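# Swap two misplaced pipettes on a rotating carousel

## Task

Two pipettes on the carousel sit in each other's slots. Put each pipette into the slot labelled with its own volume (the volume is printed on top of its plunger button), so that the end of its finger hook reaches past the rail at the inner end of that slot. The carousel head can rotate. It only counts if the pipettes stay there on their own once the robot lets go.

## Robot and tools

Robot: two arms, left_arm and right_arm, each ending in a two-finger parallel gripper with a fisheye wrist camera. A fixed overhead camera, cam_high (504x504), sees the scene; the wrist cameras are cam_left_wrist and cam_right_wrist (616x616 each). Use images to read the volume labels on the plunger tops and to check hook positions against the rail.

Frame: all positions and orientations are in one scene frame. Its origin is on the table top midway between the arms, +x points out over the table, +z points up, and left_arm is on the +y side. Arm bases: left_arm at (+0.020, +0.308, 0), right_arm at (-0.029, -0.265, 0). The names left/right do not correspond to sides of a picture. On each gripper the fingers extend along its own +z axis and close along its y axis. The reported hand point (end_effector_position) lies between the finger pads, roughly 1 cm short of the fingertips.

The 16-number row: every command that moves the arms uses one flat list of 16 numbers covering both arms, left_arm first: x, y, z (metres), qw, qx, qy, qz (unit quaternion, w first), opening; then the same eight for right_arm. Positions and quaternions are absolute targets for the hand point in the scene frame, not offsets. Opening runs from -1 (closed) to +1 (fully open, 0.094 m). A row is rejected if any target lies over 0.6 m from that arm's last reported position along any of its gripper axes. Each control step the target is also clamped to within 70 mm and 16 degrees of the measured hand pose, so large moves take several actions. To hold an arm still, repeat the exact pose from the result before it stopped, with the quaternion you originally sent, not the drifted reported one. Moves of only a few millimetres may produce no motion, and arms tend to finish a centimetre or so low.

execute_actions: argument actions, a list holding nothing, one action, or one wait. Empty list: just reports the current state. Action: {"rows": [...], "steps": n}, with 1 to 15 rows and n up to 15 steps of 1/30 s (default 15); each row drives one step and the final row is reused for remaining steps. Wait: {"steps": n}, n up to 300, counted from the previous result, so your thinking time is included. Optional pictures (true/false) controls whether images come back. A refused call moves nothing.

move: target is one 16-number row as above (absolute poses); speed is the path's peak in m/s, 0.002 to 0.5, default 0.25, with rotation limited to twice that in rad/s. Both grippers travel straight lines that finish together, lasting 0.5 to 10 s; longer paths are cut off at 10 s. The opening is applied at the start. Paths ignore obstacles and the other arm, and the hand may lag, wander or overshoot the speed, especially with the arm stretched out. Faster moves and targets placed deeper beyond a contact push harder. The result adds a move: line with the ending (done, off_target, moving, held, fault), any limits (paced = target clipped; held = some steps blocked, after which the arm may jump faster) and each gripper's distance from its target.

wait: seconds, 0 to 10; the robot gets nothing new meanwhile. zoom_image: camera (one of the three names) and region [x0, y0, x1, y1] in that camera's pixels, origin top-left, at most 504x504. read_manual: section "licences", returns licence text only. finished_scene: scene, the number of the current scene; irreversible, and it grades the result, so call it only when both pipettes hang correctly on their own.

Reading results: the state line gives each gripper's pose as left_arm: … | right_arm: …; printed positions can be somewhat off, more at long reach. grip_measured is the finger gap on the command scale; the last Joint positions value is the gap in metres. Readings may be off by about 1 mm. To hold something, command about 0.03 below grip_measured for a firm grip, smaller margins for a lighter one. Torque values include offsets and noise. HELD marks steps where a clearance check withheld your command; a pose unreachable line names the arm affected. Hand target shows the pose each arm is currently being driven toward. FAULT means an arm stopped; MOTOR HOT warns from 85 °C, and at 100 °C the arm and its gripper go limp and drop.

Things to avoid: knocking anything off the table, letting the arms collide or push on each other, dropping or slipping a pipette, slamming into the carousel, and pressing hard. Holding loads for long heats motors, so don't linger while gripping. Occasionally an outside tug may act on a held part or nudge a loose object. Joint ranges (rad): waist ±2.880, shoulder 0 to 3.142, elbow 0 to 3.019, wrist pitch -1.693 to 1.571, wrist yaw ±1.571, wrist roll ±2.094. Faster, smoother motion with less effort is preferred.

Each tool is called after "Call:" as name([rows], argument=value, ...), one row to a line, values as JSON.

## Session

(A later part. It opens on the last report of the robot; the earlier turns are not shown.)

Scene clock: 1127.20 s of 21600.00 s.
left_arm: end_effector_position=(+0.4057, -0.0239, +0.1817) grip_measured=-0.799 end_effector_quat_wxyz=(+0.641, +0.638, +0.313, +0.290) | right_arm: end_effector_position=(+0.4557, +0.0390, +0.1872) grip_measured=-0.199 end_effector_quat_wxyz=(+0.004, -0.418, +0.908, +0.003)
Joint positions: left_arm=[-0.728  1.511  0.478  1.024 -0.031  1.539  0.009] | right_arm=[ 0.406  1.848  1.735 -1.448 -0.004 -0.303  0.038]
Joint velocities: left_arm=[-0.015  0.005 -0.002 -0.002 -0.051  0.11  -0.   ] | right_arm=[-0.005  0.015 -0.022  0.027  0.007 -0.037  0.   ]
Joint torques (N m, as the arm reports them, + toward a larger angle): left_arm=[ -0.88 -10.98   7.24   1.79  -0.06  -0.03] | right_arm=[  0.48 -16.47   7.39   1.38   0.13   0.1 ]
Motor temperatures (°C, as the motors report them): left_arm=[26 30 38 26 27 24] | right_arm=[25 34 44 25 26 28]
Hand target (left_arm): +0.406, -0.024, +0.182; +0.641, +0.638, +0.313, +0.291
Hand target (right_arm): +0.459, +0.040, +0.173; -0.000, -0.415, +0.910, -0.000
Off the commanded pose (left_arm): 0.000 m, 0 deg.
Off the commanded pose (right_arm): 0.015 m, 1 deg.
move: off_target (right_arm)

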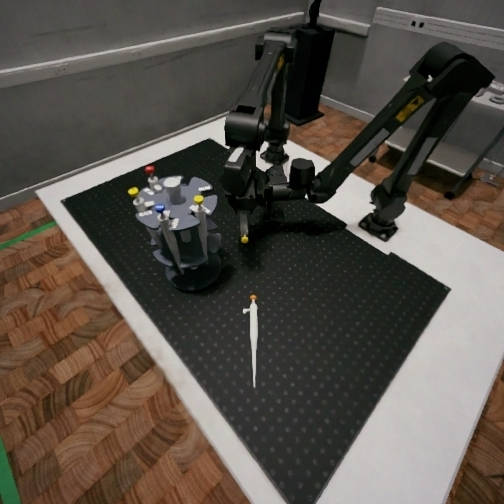

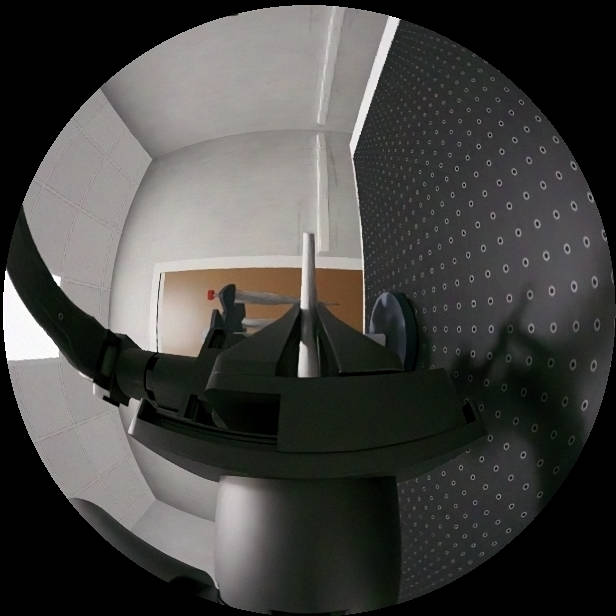

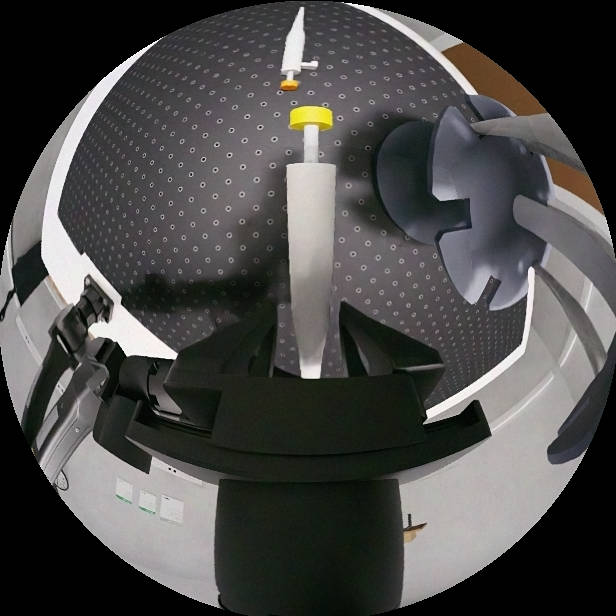

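Call:
move(target=[0.4057,-0.0239,0.1817,0.641,0.638,0.313,0.291,-0.845, 0.459,0.040,0.165,0.0,-0.4147,0.91,0.0,-0.2], speed=0.04)

Scene clock: 1129.67 s of 21600.00 s.
left_arm: end_effector_position=(+0.4057, -0.0239, +0.1817) grip_measured=-0.799 end_effector_quat_wxyz=(+0.641, +0.638, +0.313, +0.290) | right_arm: end_effector_position=(+0.4558, +0.0390, +0.1806) grip_measured=-0.199 end_effector_quat_wxyz=(+0.006, -0.418, +0.908, +0.003)
Joint positions: left_arm=[-0.728  1.511  0.478  1.024 -0.031  1.538  0.009] | right_arm=[ 0.406  1.848  1.718 -1.428 -0.004 -0.303  0.038]
Joint velocities: left_arm=[-0.005 -0.005  0.012 -0.022 -0.066 -0.022 -0.   ] | right_arm=[-0.015 -0.005 -0.017 -0.007  0.007  0.022  0.001]
Joint torques (N m, as the arm reports them, + toward a larger angle): left_arm=[ -0.58 -10.53   7.21   1.77  -0.07  -0.02] | right_arm=[  0.46 -16.31   7.35   1.72   0.13   0.07]
Motor temperatures (°C, as the motors report them): left_arm=[26 30 38 26 27 24] | right_arm=[25 34 43 25 26 28]
Hand target (left_arm): +0.406, -0.024, +0.182; +0.641, +0.638, +0.313, +0.291
Hand target (right_arm): +0.459, +0.040, +0.165; -0.000, -0.415, +0.910, +0.000
Off the commanded pose (left_arm): 0.000 m, 0 deg.
Off the commanded pose (right_arm): 0.016 m, 1 deg.
move: off_target (right_arm)

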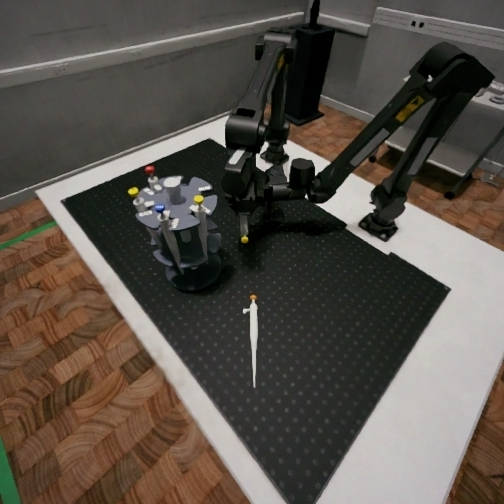

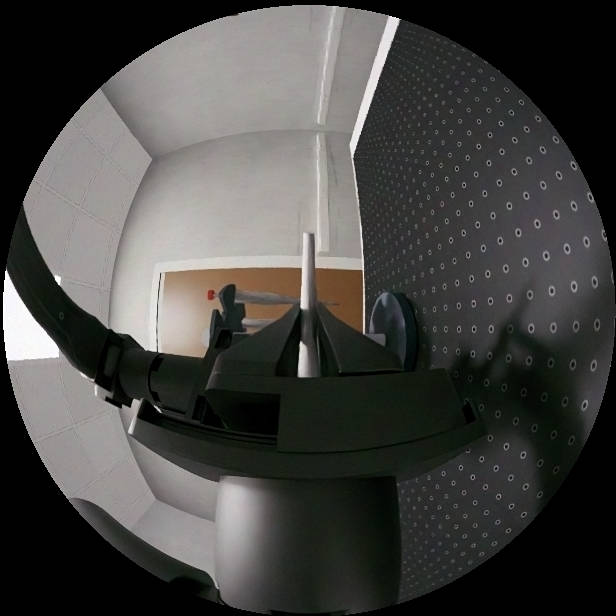

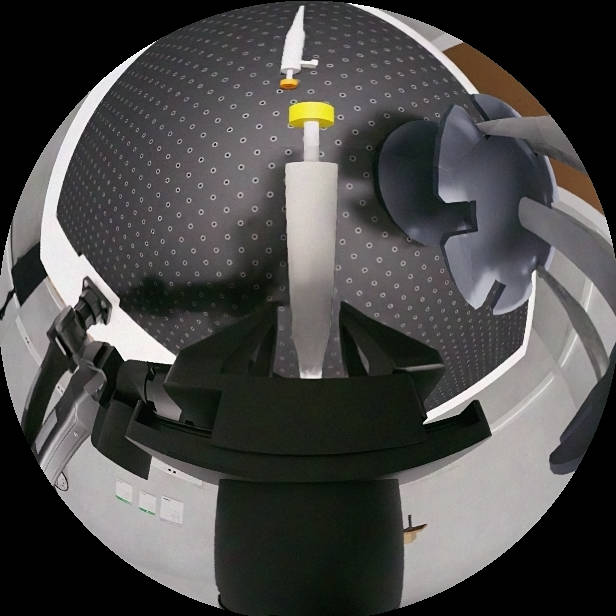

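Call:
execute_actions(actions=[])

Scene clock: 1142.07 s of 21600.00 s.
left_arm: end_effector_position=(+0.4057, -0.0239, +0.1817) grip_measured=-0.799 end_effector_quat_wxyz=(+0.641, +0.638, +0.313, +0.290) | right_arm: end_effector_position=(+0.4559, +0.0390, +0.1806) grip_measured=-0.199 end_effector_quat_wxyz=(+0.006, -0.418, +0.908, +0.003)
Joint positions: left_arm=[-0.728  1.511  0.478  1.024 -0.031  1.538  0.009] | right_arm=[ 0.406  1.848  1.718 -1.428 -0.004 -0.303  0.038]
Joint velocities: left_arm=[-0.015 -0.005  0.007 -0.002  0.066  0.022 -0.   ] | right_arm=[-0.005 -0.024  0.007 -0.012  0.037 -0.051 -0.001]
Joint torques (N m, as the arm reports them, + toward a larger angle): left_arm=[ -0.59 -10.72   7.22   1.75  -0.08  -0.03] | right_arm=[  0.51 -16.33   7.37   1.67   0.11   0.08]
Motor temperatures (°C, as the motors report them): left_arm=[26 30 37 26 27 24] | right_arm=[25 34 42 25 26 28]
Hand target (left_arm): +0.406, -0.024, +0.182; +0.641, +0.638, +0.313, +0.291
Hand target (right_arm): +0.459, +0.040, +0.165; -0.000, -0.415, +0.910, +0.000
Off the commanded pose (left_arm): 0.000 m, 0 deg.
Off the commanded pose (right_arm): 0.016 m, 1 deg.
Steps of this call (steps 1 to 90: nothing new was sent; then 9.40 s passed at rest). Readings (end_effector_position):
1: left_arm (+0.4057, -0.0239, +0.1817) | right_arm (+0.4558, +0.0390, +0.1806)
2: left_arm (+0.4057, -0.0239, +0.1817) | right_arm (+0.4559, +0.0390, +0.1806)
4: left_arm (+0.4057, -0.0239, +0.1817) | right_arm (+0.4559, +0.0390, +0.1806)
8: left_arm (+0.4057, -0.0239, +0.1817) | right_arm (+0.4559, +0.0390, +0.1806)
90: the state above

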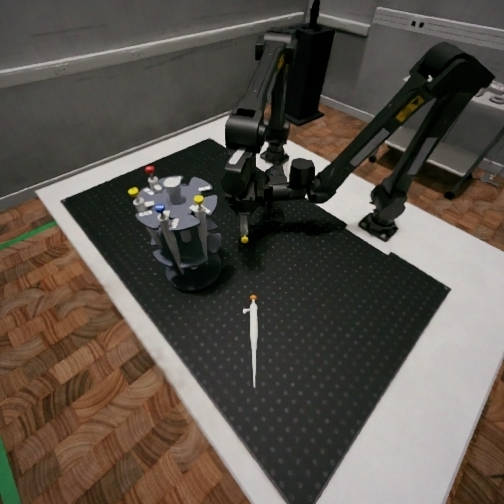

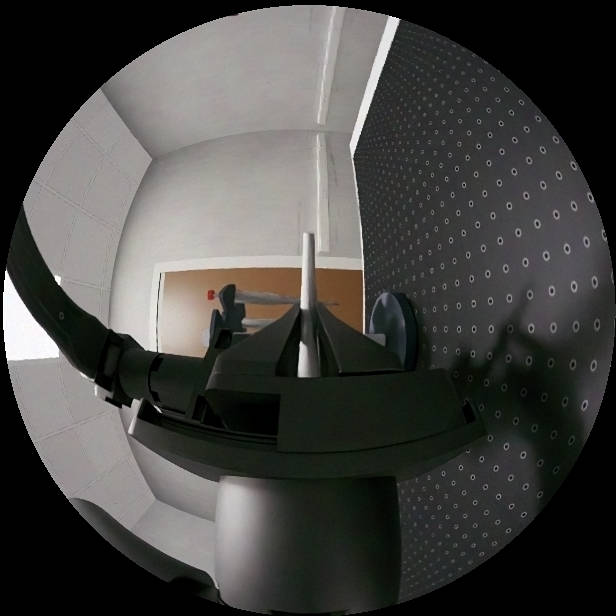

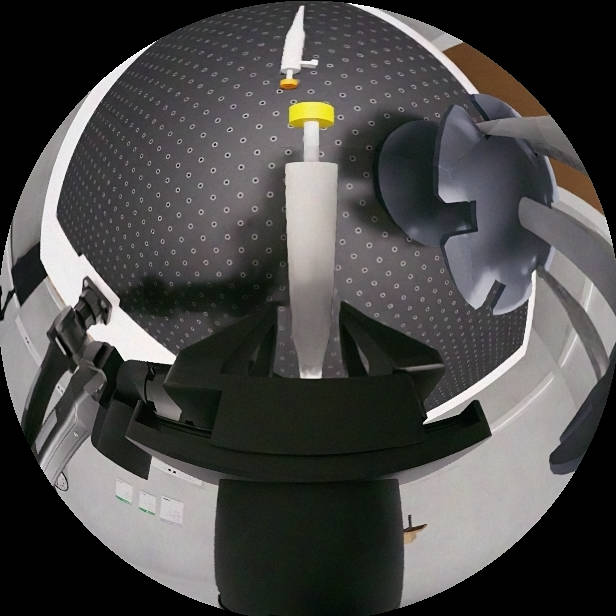

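Call:
execute_actions([
  {"rows": [[0.4057,-0.0239,0.1817,0.641,0.638,0.313,0.291,-0.845,0.459,0.040,0.165,0,-0.415,0.910,0,-0.63]], "steps": 15},
], pictures=false)

Scene clock: 1144.17 s of 21600.00 s.
left_arm: end_effector_position=(+0.4057, -0.0239, +0.1817) grip_measured=-0.799 end_effector_quat_wxyz=(+0.641, +0.638, +0.313, +0.290) | right_arm: end_effector_position=(+0.4565, +0.0387, +0.1806) grip_measured=-0.580 end_effector_quat_wxyz=(+0.007, -0.418, +0.908, +0.001)
Joint positions: left_arm=[-0.728  1.511  0.478  1.024 -0.031  1.538  0.009] | right_arm=[ 0.406  1.848  1.718 -1.426 -0.    -0.303  0.02 ]
Joint velocities: left_arm=[-0.005 -0.024  0.002 -0.017  0.022  0.007  0.   ] | right_arm=[-0.015 -0.024  0.007 -0.012 -0.007 -0.081  0.001]
Joint torques (N m, as the arm reports them, + toward a larger angle): left_arm=[ -0.86 -11.09   7.29   1.78  -0.07  -0.01] | right_arm=[  0.86 -16.44   7.34   1.52  -0.07   0.11]
Motor temperatures (°C, as the motors report them): left_arm=[26 30 37 26 27 24] | right_arm=[25 34 42 25 26 28]
Hand target (left_arm): +0.406, -0.024, +0.182; +0.641, +0.638, +0.313, +0.291
Hand target (right_arm): +0.459, +0.040, +0.165; -0.000, -0.415, +0.910, +0.000
Off the commanded pose (left_arm): 0.000 m, 0 deg.
Off the commanded pose (right_arm): 0.016 m, 1 deg.
Steps of this call (steps 1 to 48: nothing new was sent; steps 49 to 63: all 15 steps of this action). Readings (end_effector_position):
49: left_arm (+0.4057, -0.0239, +0.1817) | right_arm (+0.4559, +0.0390, +0.1806)
50: left_arm (+0.4057, -0.0239, +0.1817) | right_arm (+0.4561, +0.0389, +0.1806)
52: left_arm (+0.4057, -0.0239, +0.1817) | right_arm (+0.4565, +0.0387, +0.1806)
56: left_arm (+0.4057, -0.0239, +0.1817) | right_arm (+0.4565, +0.0387, +0.1806)
63: the state above

Call:
execute_actions([
  {"rows": [[0.4057,-0.0239,0.1817,0.641,0.638,0.313,0.291,-0.55,0.459,0.040,0.165,0,-0.415,0.910,0,-0.62]], "steps": 12},
], pictures=false)

Call:
move(target=[0.355,0.030,0.18,0.641,0.638,0.313,0.291,-0.55,0.459,0.040,0.165,0,-0.415,0.910,0,-0.62], speed=0.08)

Scene clock: 1147.20 s of 21600.00 s.
left_arm: end_effector_position=(+0.4057, -0.0239, +0.1817) grip_measured=-0.552 end_effector_quat_wxyz=(+0.641, +0.638, +0.313, +0.290) | right_arm: end_effector_position=(+0.4568, +0.0388, +0.1779) grip_measured=-0.580 end_effector_quat_wxyz=(+0.005, -0.418, +0.908, +0.001)
Joint positions: left_arm=[-0.728  1.511  0.478  1.024 -0.031  1.538  0.021] | right_arm=[ 0.406  1.853  1.718 -1.426  0.    -0.303  0.02 ]
Joint velocities: left_arm=[-0.005  0.005 -0.002  0.012 -0.037 -0.066  0.001] | right_arm=[-0.005  0.005  0.007  0.007 -0.007  0.022 -0.001]
Joint torques (N m, as the arm reports them, + toward a larger angle): left_arm=[ -0.86 -11.03   7.4    1.75  -0.05  -0.04] | right_arm=[  1.19 -16.96   7.29   1.55  -0.07   0.12]
Motor temperatures (°C, as the motors report them): left_arm=[26 30 37 26 27 24] | right_arm=[25 34 42 25 26 28]
Hand target (left_arm): +0.406, -0.024, +0.182; +0.641, +0.638, +0.313, +0.291
Hand target (right_arm): +0.459, +0.040, +0.165; -0.000, -0.415, +0.910, -0.000
Off the commanded pose (left_arm): 0.000 m, 0 deg.
Off the commanded pose (right_arm): 0.013 m, 1 deg.
Steps of this call (steps 1 to 79: nothing new was sent; steps 80 to 91: all 12 steps of this action). Readings (end_effector_position):
80: left_arm (+0.4057, -0.0239, +0.1817) | right_arm (+0.4566, +0.0386, +0.1806)
81: left_arm (+0.4057, -0.0239, +0.1817) | right_arm (+0.4566, +0.0386, +0.1804)
83: left_arm (+0.4057, -0.0239, +0.1817) | right_arm (+0.4566, +0.0387, +0.1797)
87: left_arm (+0.4057, -0.0239, +0.1817) | right_arm (+0.4568, +0.0387, +0.1783)
91: the state above

Scene clock: 1148.67 s of 21600.00 s.
left_arm: end_effector_position=(+0.3563, +0.0256, +0.1768) grip_measured=-0.552 end_effector_quat_wxyz=(+0.636, +0.644, +0.314, +0.286) | right_arm: end_effector_position=(+0.4568, +0.0388, +0.1779) grip_measured=-0.580 end_effector_quat_wxyz=(+0.005, -0.418, +0.908, +0.001)
Joint positions: left_arm=[-0.707  1.344  0.294  1.024 -0.006  1.538  0.021] | right_arm=[ 0.406  1.853  1.718 -1.426  0.    -0.303  0.02 ]
Joint velocities: left_arm=[-0.015 -0.015  0.012 -0.007 -0.037 -0.022  0.   ] | right_arm=[-0.024 -0.015 -0.012 -0.002 -0.037  0.037 -0.002]
Joint torques (N m, as the arm reports them, + toward a larger angle): left_arm=[ 0.22 -7.82  6.04  2.42  0.07 -0.04] | right_arm=[  0.44 -16.85   7.31   1.62  -0.08   0.1 ]
Motor temperatures (°C, as the motors report them): left_arm=[26 30 37 26 27 24] | right_arm=[25 34 41 25 26 28]
Hand target (left_arm): +0.356, +0.031, +0.180; +0.641, +0.638, +0.313, +0.291
Hand target (right_arm): +0.459, +0.040, +0.165; -0.000, -0.415, +0.910, +0.000
Off the commanded pose (left_arm): 0.006 m, 1 deg.
Off the commanded pose (right_arm): 0.013 m, 1 deg.
move: off_target (right_arm)

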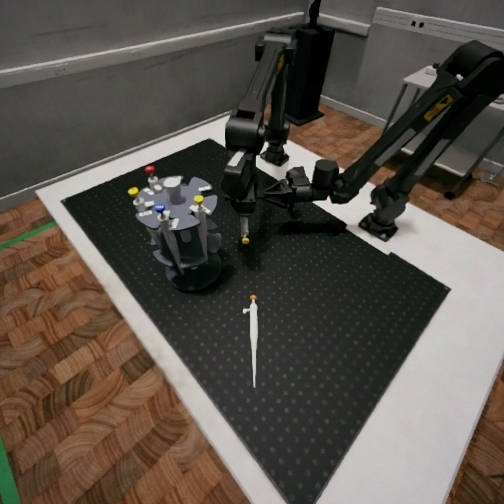

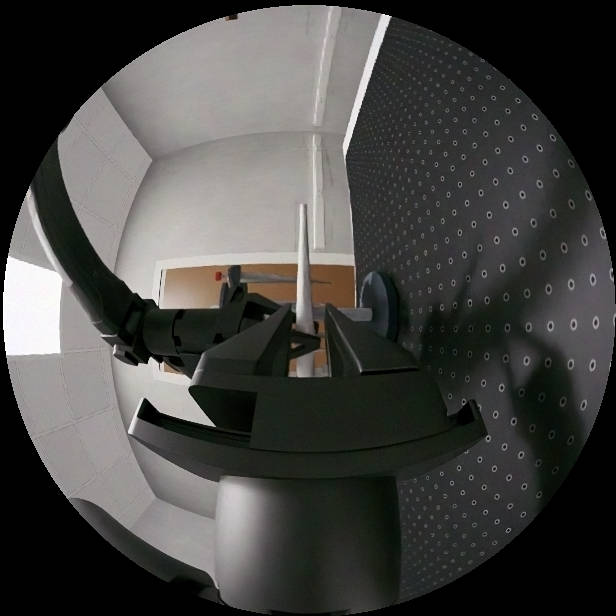

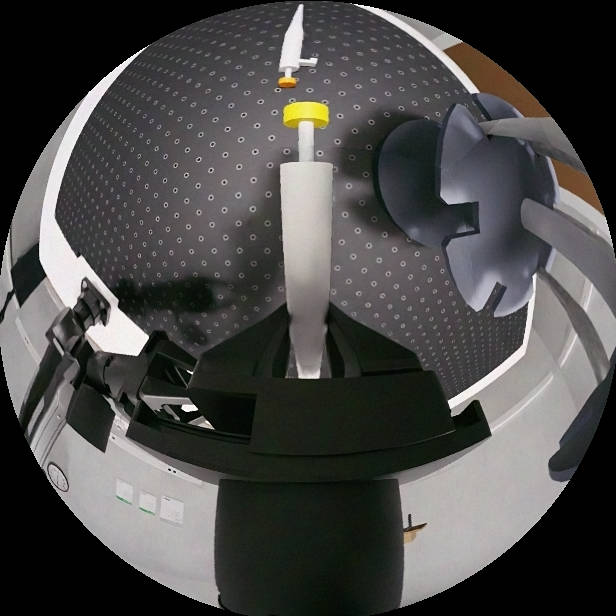

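Call:
move(target=[0.36,0.25,0.20,0,0.087,0.996,0,-0.4,0.46,-0.10,0.28,0.683,-0.183,0.683,0.183,-0.62], speed=0.25)

Scene clock: 1157.83 s of 21600.00 s.
left_arm: end_effector_position=(+0.3478, +0.2517, +0.1826) grip_measured=-0.402 end_effector_quat_wxyz=(-0.013, +0.101, +0.995, +0.009) | right_arm: end_effector_position=(+0.4571, -0.0930, +0.2770) grip_measured=-0.580 end_effector_quat_wxyz=(+0.679, -0.196, +0.686, +0.177)
Joint positions: left_arm=[-0.184  1.248  1.029 -1.379 -0.015  0.026  0.028] | right_arm=[ 0.093  1.259  0.611  0.63  -0.286 -0.029  0.02 ]
Joint velocities: left_arm=[-0.005 -0.005 -0.002  0.012  0.022  0.007 -0.   ] | right_arm=[ 0.005  0.005 -0.002 -0.012 -0.007  0.037  0.001]
Joint torques (N m, as the arm reports them, + toward a larger angle): left_arm=[-0.45 -8.05 15.59 -0.2   0.06 -0.09] | right_arm=[-0.13 -7.49  7.22  4.27 -0.19  0.16]
Motor temperatures (°C, as the motors report them): left_arm=[26 30 39 26 27 24] | right_arm=[25 34 41 25 26 28]
Hand target (left_arm): +0.363, +0.250, +0.198; +0.001, +0.094, +0.996, +0.006
Hand target (right_arm): +0.460, -0.099, +0.277; +0.684, -0.188, +0.682, +0.178
Off the commanded pose (left_arm): 0.021 m, 2 deg.
Off the commanded pose (right_arm): 0.008 m, 2 deg.
After step 90, 0.97 s passed at rest.
move: off_target (left_arm)

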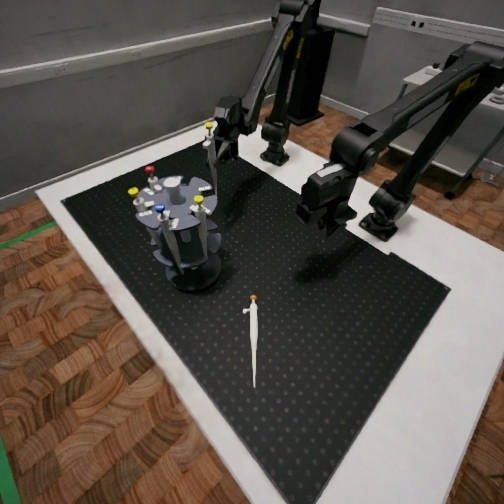

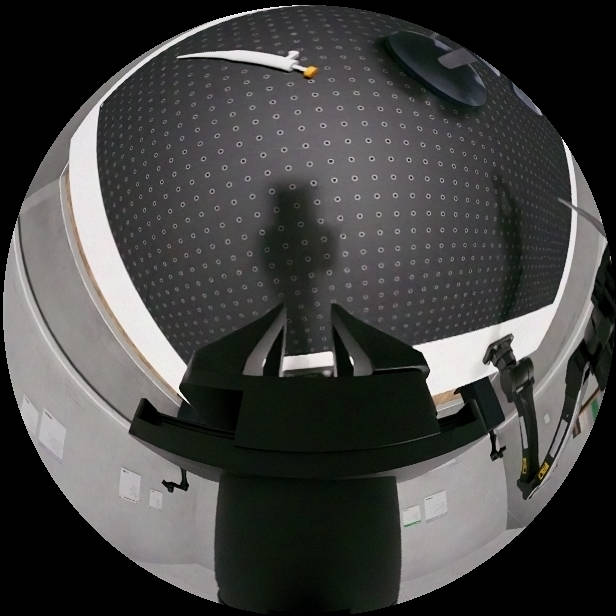

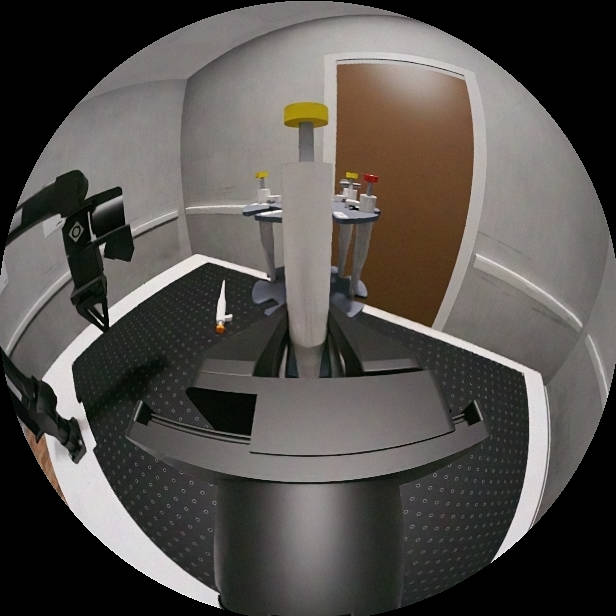

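Call:
move(target=[0.68,0.27,0.13,0,-0.267,0.964,0,-0.4,0.54,-0.07,0.285,0.6821,-0.2204,0.6588,0.2282,-0.62], speed=0.2)

Scene clock: 1165.63 s of 21600.00 s.
left_arm: end_effector_position=(+0.6668, +0.2627, +0.1251) grip_measured=-0.402 end_effector_quat_wxyz=(-0.007, -0.259, +0.966, +0.004) | right_arm: end_effector_position=(+0.5183, -0.0680, +0.2532) grip_measured=-0.580 end_effector_quat_wxyz=(+0.653, -0.225, +0.685, +0.230)
Joint positions: left_arm=[-0.077  2.106  1.973 -1.454 -0.004 -0.594  0.028] | right_arm=[ 0.069  1.489  0.776  0.669 -0.432  0.003  0.02 ]
Joint velocities: left_arm=[-0.015 -0.005 -0.002  0.002  0.037 -0.037  0.001] | right_arm=[-0.015 -0.005  0.007  0.012 -0.037  0.007 -0.   ]
Joint torques (N m, as the arm reports them, + toward a larger angle): left_arm=[ -0.29 -23.54  15.87  -0.27   0.03  -0.08] | right_arm=[ -0.36 -10.53  11.76   4.21  -0.23   0.17]
Motor temperatures (°C, as the motors report them): left_arm=[26 30 41 26 27 24] | right_arm=[25 33 42 26 26 28]
Hand target (left_arm): +0.679, +0.266, +0.130; +0.000, -0.267, +0.964, +0.000
Hand target (right_arm): +0.537, -0.072, +0.286; +0.682, -0.221, +0.659, +0.228
Off the commanded pose (left_arm): 0.016 m, 1 deg.
Off the commanded pose (right_arm): 0.039 m, 5 deg.
After step 90, 2.27 s passed at rest.
move: off_target (left_arm, right_arm)

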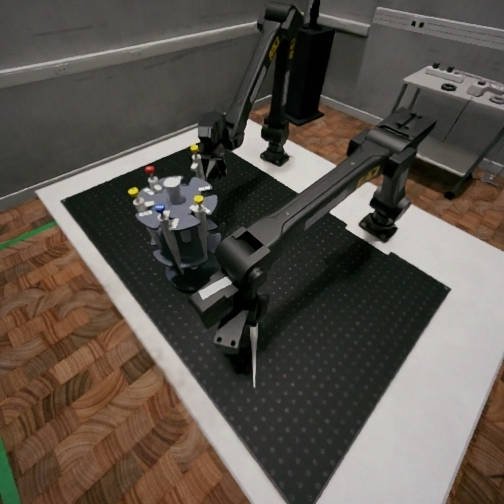

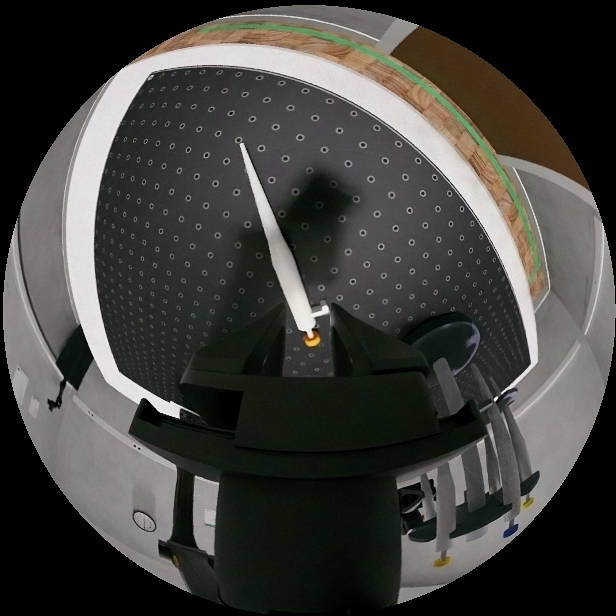

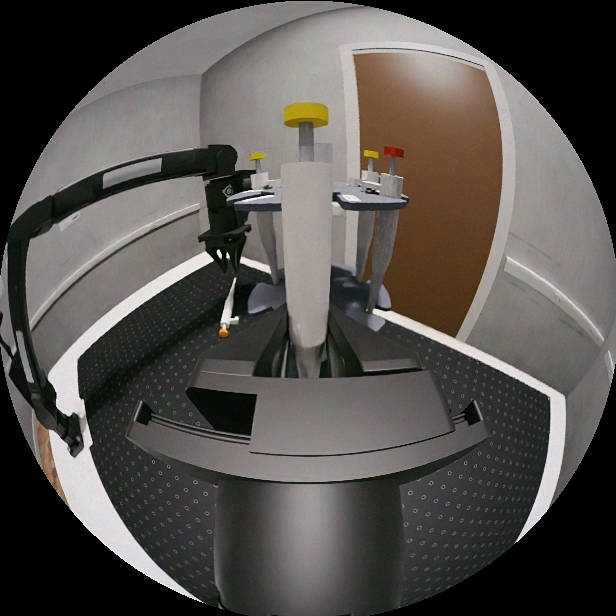

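Call:
move(target=[0.714,0.340,0.09,0,-0.3907,0.9205,0,-0.4,0.548,-0.078,0.305,0.6881,-0.2184,0.6525,0.2303,-0.62], speed=0.15)

Scene clock: 1186.43 s of 21600.00 s.
left_arm: end_effector_position=(+0.6995, +0.3379, +0.0907) grip_measured=-0.402 end_effector_quat_wxyz=(-0.009, -0.385, +0.923, +0.006) | right_arm: end_effector_position=(+0.5291, -0.0746, +0.2723) grip_measured=-0.580 end_effector_quat_wxyz=(+0.665, -0.222, +0.674, +0.232)
Joint positions: left_arm=[ 0.037  2.228  2.09  -1.455 -0.004 -0.748  0.028] | right_arm=[ 0.048  1.489  0.813  0.669 -0.452  0.013  0.02 ]
Joint velocities: left_arm=[-0.005  0.005  0.012  0.002 -0.022  0.022 -0.   ] | right_arm=[-0.005  0.015 -0.017  0.002  0.007  0.066 -0.001]
Joint torques (N m, as the arm reports them, + toward a larger angle): left_arm=[ -0.95 -24.32  15.69   0.03   0.01  -0.05] | right_arm=[ -0.13 -11.97  11.86   2.86  -0.2    0.15]
Motor temperatures (°C, as the motors report them): left_arm=[26 32 43 26 27 24] | right_arm=[25 32 45 26 26 28]
Hand target (left_arm): +0.714, +0.340, +0.090; +0.000, -0.391, +0.920, +0.000
Hand target (right_arm): +0.545, -0.079, +0.305; +0.688, -0.219, +0.653, +0.230
Off the commanded pose (left_arm): 0.015 m, 1 deg.
Off the commanded pose (right_arm): 0.038 m, 4 deg.
After step 90, 16.33 s passed at rest.
move: off_target (left_arm, right_arm)

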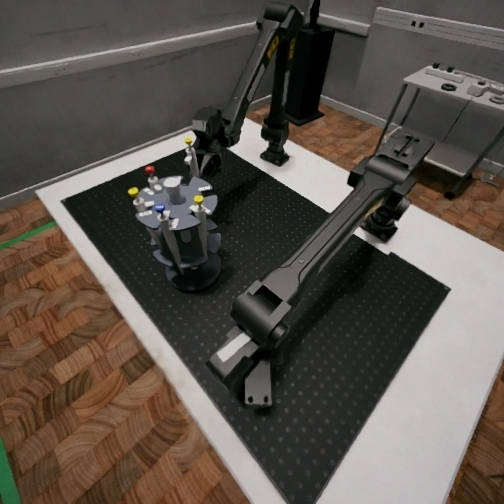

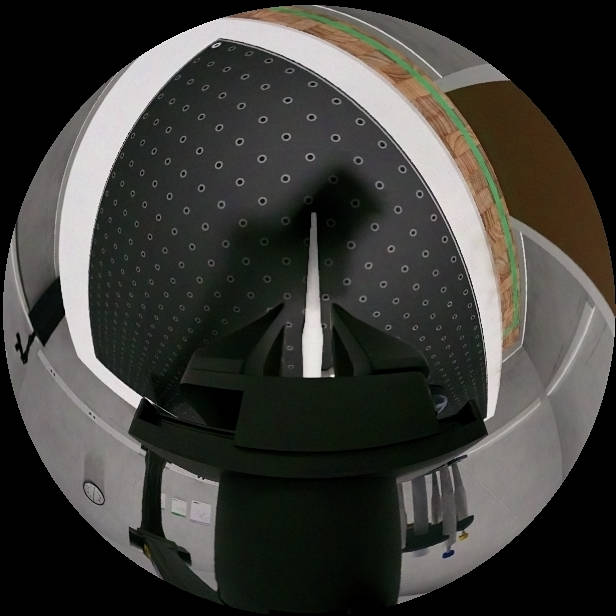

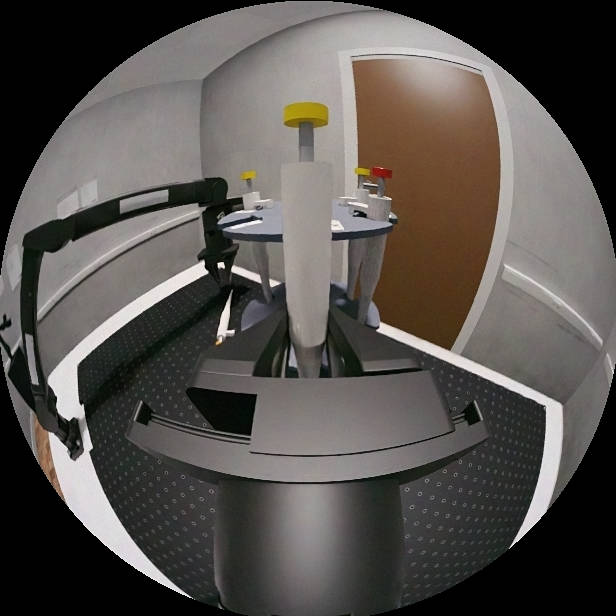

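Call:
zoom_image(camera="cam_right_wrist", region=[200, 150, 420, 270])

Region (200, 150, 420, 270) of cam_right_wrist's 616x616 image, scaled by 2.291, with more detail than that image has; it fills the top 275 rows of this view, and the rest is white.

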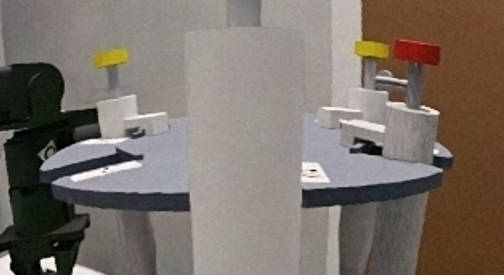

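Call:
move(target=[0.717,0.336,0.045,0,-0.3907,0.9205,0,-0.4,0.576,-0.054,0.305,0.6881,-0.2184,0.6525,0.2303,-0.62], speed=0.06)

Scene clock: 1194.43 s of 21600.00 s.
left_arm: end_effector_position=(+0.7168, +0.3386, +0.0670) grip_measured=-0.401 end_effector_quat_wxyz=(+0.010, -0.388, +0.921, -0.002) | right_arm: end_effector_position=(+0.5604, -0.0662, +0.2822) grip_measured=-0.580 end_effector_quat_wxyz=(+0.676, -0.217, +0.667, +0.225)
Joint positions: left_arm=[ 0.037  2.263  2.09  -1.377 -0.003 -0.754  0.028] | right_arm=[ 0.059  1.555  0.904  0.669 -0.423  0.013  0.02 ]
Joint velocities: left_arm=[-0.015  0.015 -0.007  0.007 -0.11   0.037 -0.   ] | right_arm=[-0.005 -0.005 -0.007  0.007  0.007 -0.007 -0.001]
Joint torques (N m, as the arm reports them, + toward a larger angle): left_arm=[ -1.08 -25.23  10.04   0.66   0.01  -0.05] | right_arm=[  1.74 -11.9   12.15   2.05   0.12   0.16]
Motor temperatures (°C, as the motors report them): left_arm=[26 32 43 26 27 24] | right_arm=[25 32 46 26 26 28]
Hand target (left_arm): +0.716, +0.336, +0.045; -0.000, -0.391, +0.920, +0.000
Hand target (right_arm): +0.574, -0.055, +0.306; +0.688, -0.218, +0.652, +0.230
Off the commanded pose (left_arm): 0.022 m, 1 deg.
Off the commanded pose (right_arm): 0.030 m, 2 deg.
After step 90, 3.57 s passed at rest.
move: off_target (left_arm, right_arm)

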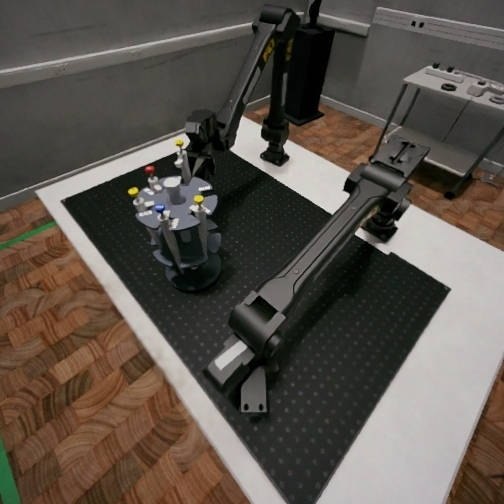

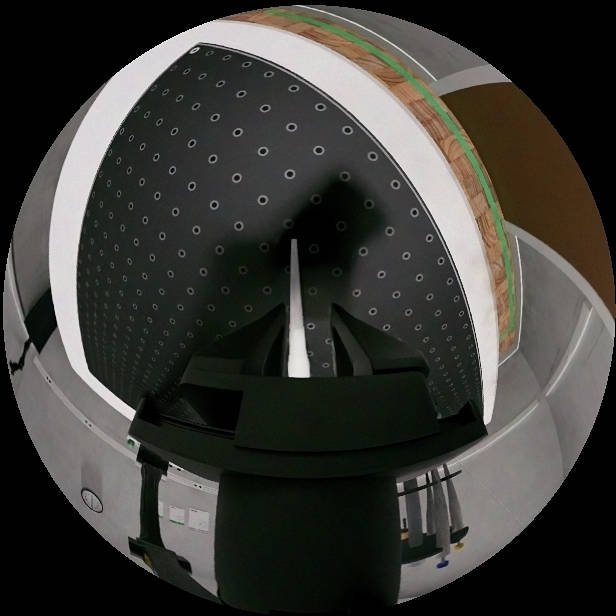

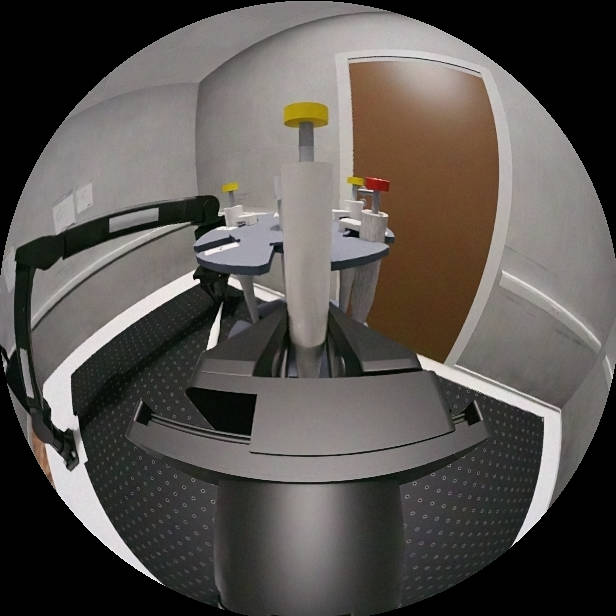

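Call:
move(target=[0.703,0.334,0.025,0,-0.3907,0.9205,0,-0.4,0.570,-0.042,0.300,0.6881,-0.2184,0.6525,0.2303,-0.62], speed=0.05)

Scene clock: 1200.60 s of 21600.00 s.
left_arm: end_effector_position=(+0.7042, +0.3380, +0.0320) grip_measured=-0.402 end_effector_quat_wxyz=(+0.001, -0.389, +0.921, +0.001) | right_arm: end_effector_position=(+0.5579, -0.0531, +0.2800) grip_measured=-0.580 end_effector_quat_wxyz=(+0.675, -0.217, +0.668, +0.225)
Joint positions: left_arm=[ 0.037  2.263  1.995 -1.302 -0.003 -0.755  0.028] | right_arm=[ 0.087  1.559  0.904  0.669 -0.396  0.013  0.02 ]
Joint velocities: left_arm=[-0.015 -0.005  0.012  0.007 -0.022  0.037 -0.002] | right_arm=[-0.015 -0.015  0.017 -0.017 -0.051 -0.007 -0.001]
Joint torques (N m, as the arm reports them, + toward a larger angle): left_arm=[ -1.28 -28.22   8.95   0.5    0.03  -0.03] | right_arm=[  1.78 -11.72  11.09   2.96   0.21   0.14]
Motor temperatures (°C, as the motors report them): left_arm=[26 33 41 26 27 24] | right_arm=[25 32 46 25 26 28]
Hand target (left_arm): +0.703, +0.334, +0.025; -0.000, -0.391, +0.921, -0.000
Hand target (right_arm): +0.568, -0.043, +0.300; +0.688, -0.218, +0.653, +0.230
Off the commanded pose (left_arm): 0.008 m, 0 deg.
Off the commanded pose (right_arm): 0.026 m, 2 deg.
After step 90, 1.97 s passed at rest.
move: off_target (right_arm)

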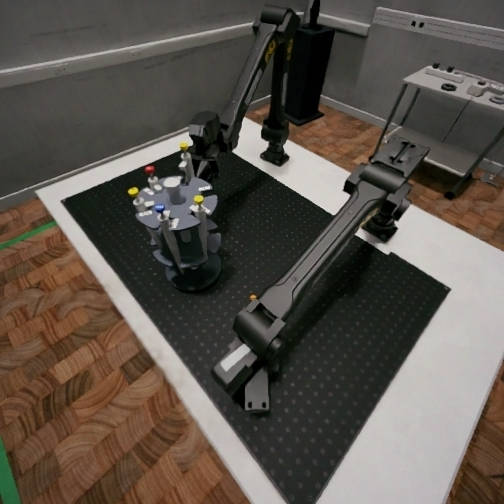

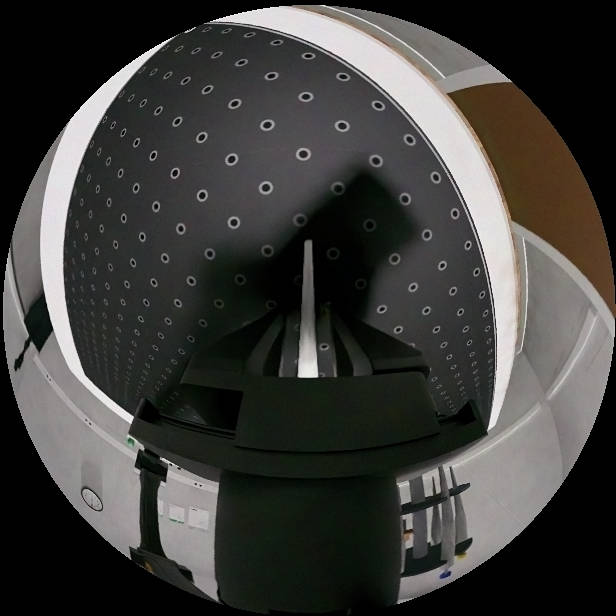

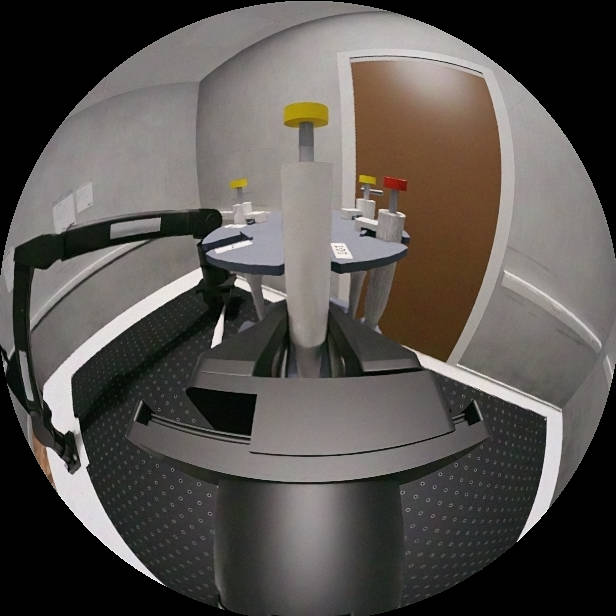

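Call:
move(target=[0.699,0.333,0.010,0,-0.3907,0.9205,0,-0.4,0.602,-0.021,0.297,0.6881,-0.2184,0.6525,0.2303,-0.62], speed=0.04)

Scene clock: 1205.87 s of 21600.00 s.
left_arm: end_effector_position=(+0.7046, +0.3380, +0.0287) grip_measured=-0.402 end_effector_quat_wxyz=(+0.010, -0.390, +0.921, -0.002) | right_arm: end_effector_position=(+0.5862, -0.0337, +0.2736) grip_measured=-0.580 end_effector_quat_wxyz=(+0.675, -0.218, +0.668, +0.226)
Joint positions: left_arm=[ 0.037  2.252  1.968 -1.265 -0.003 -0.756  0.028] | right_arm=[ 0.111  1.645  0.99   0.669 -0.373  0.013  0.02 ]
Joint velocities: left_arm=[ 0.005  0.005 -0.017 -0.002  0.007 -0.007  0.001] | right_arm=[-0.005 -0.015 -0.002  0.002 -0.007  0.051  0.002]
Joint torques (N m, as the arm reports them, + toward a larger angle): left_arm=[ -1.05 -26.16   7.95   0.79   0.02  -0.05] | right_arm=[  1.94 -12.82  12.39   2.21   0.17   0.12]
Motor temperatures (°C, as the motors report them): left_arm=[26 33 40 26 27 24] | right_arm=[25 32 46 25 26 28]
Hand target (left_arm): +0.699, +0.333, +0.010; +0.000, -0.391, +0.921, +0.000
Hand target (right_arm): +0.600, -0.022, +0.298; +0.688, -0.218, +0.653, +0.230
Off the commanded pose (left_arm): 0.020 m, 1 deg.
Off the commanded pose (right_arm): 0.031 m, 2 deg.
After step 90, 0.53 s passed at rest.
move: off_target (left_arm, right_arm)

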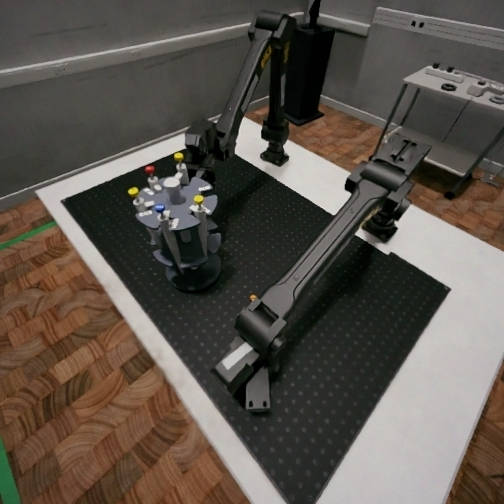

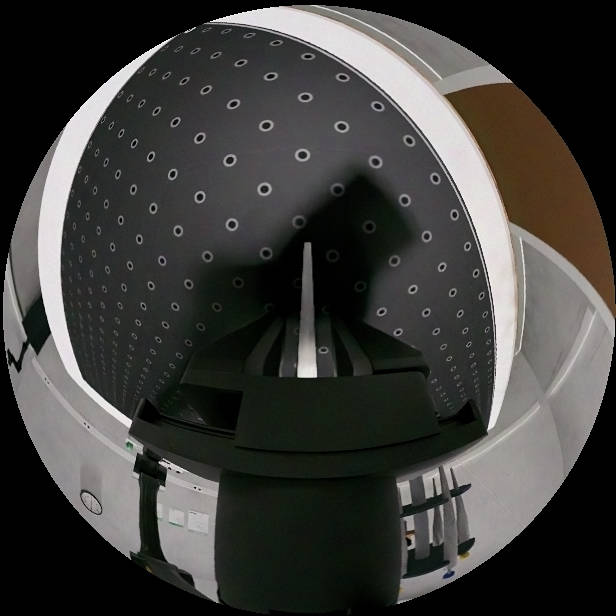

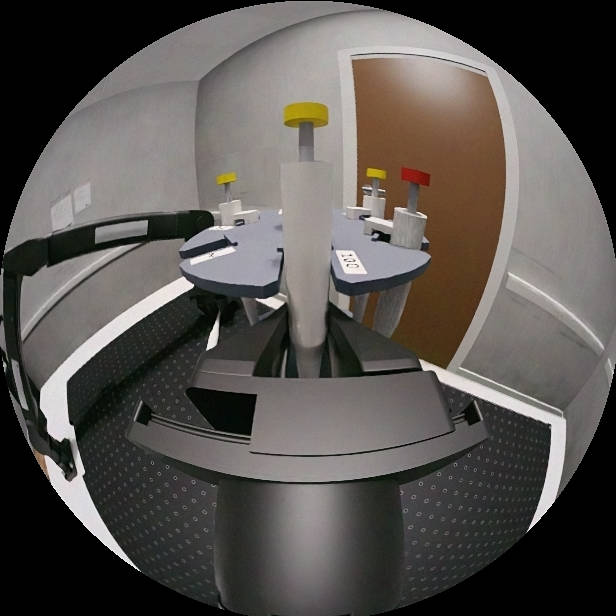

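Call:
move(target=[0.7046,0.338,0.024,0.005,-0.390,0.921,0,-0.88,0.610,-0.015,0.294,0.6881,-0.2184,0.6525,0.2303,-0.62], speed=0.03)

Scene clock: 1209.27 s of 21600.00 s.
left_arm: end_effector_position=(+0.7047, +0.3381, +0.0292) grip_measured=-0.832 end_effector_quat_wxyz=(+0.011, -0.390, +0.921, -0.002) | right_arm: end_effector_position=(+0.5932, -0.0329, +0.2684) grip_measured=-0.580 end_effector_quat_wxyz=(+0.674, -0.215, +0.671, +0.223)
Joint positions: left_arm=[ 0.037  2.252  1.968 -1.265 -0.003 -0.757  0.008] | right_arm=[ 0.112  1.666  1.005  0.669 -0.364  0.013  0.02 ]
Joint velocities: left_arm=[-0.005  0.005 -0.022 -0.007 -0.037 -0.037 -0.001] | right_arm=[-0.005 -0.015  0.002 -0.007 -0.022  0.037 -0.001]
Joint torques (N m, as the arm reports them, + toward a larger angle): left_arm=[ -0.72 -26.17  11.22  -0.11  -0.11   0.03] | right_arm=[  1.84 -13.2   12.88   2.22   0.1    0.11]
Motor temperatures (°C, as the motors report them): left_arm=[26 33 40 26 27 24] | right_arm=[25 32 46 25 26 28]
Hand target (left_arm): +0.705, +0.338, +0.024; +0.005, -0.390, +0.921, +0.000
Hand target (right_arm): +0.607, -0.016, +0.294; +0.688, -0.218, +0.653, +0.230
Off the commanded pose (left_arm): 0.005 m, 1 deg.
Off the commanded pose (right_arm): 0.035 m, 3 deg.
move: off_target (right_arm)

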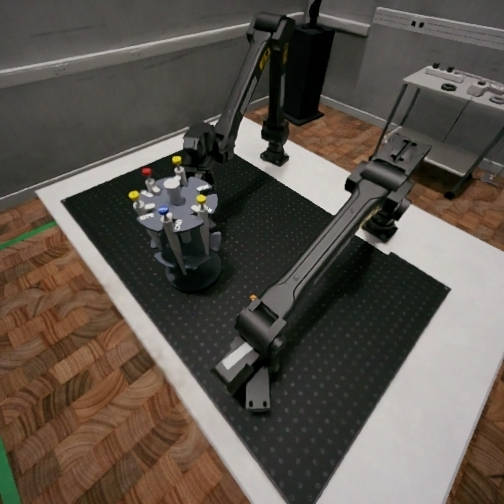

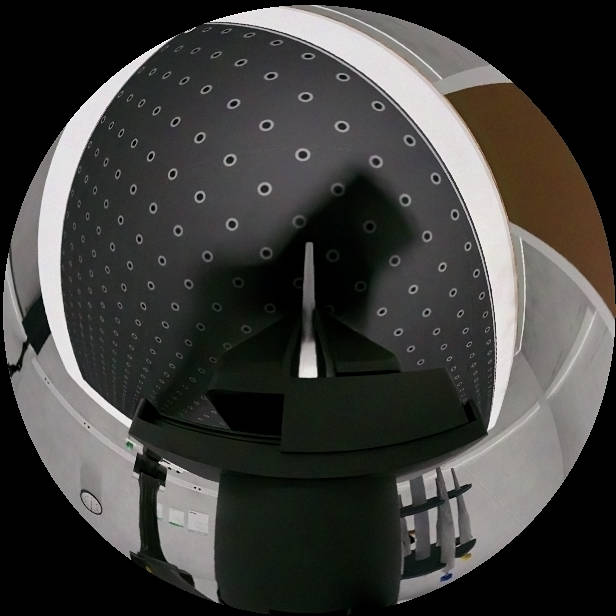

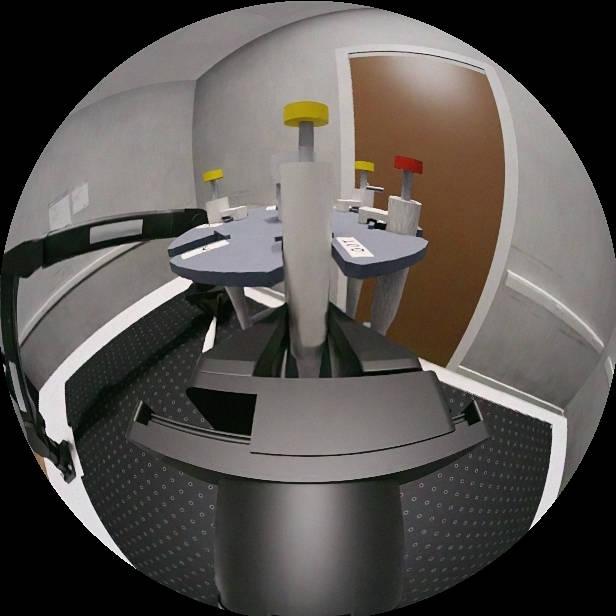

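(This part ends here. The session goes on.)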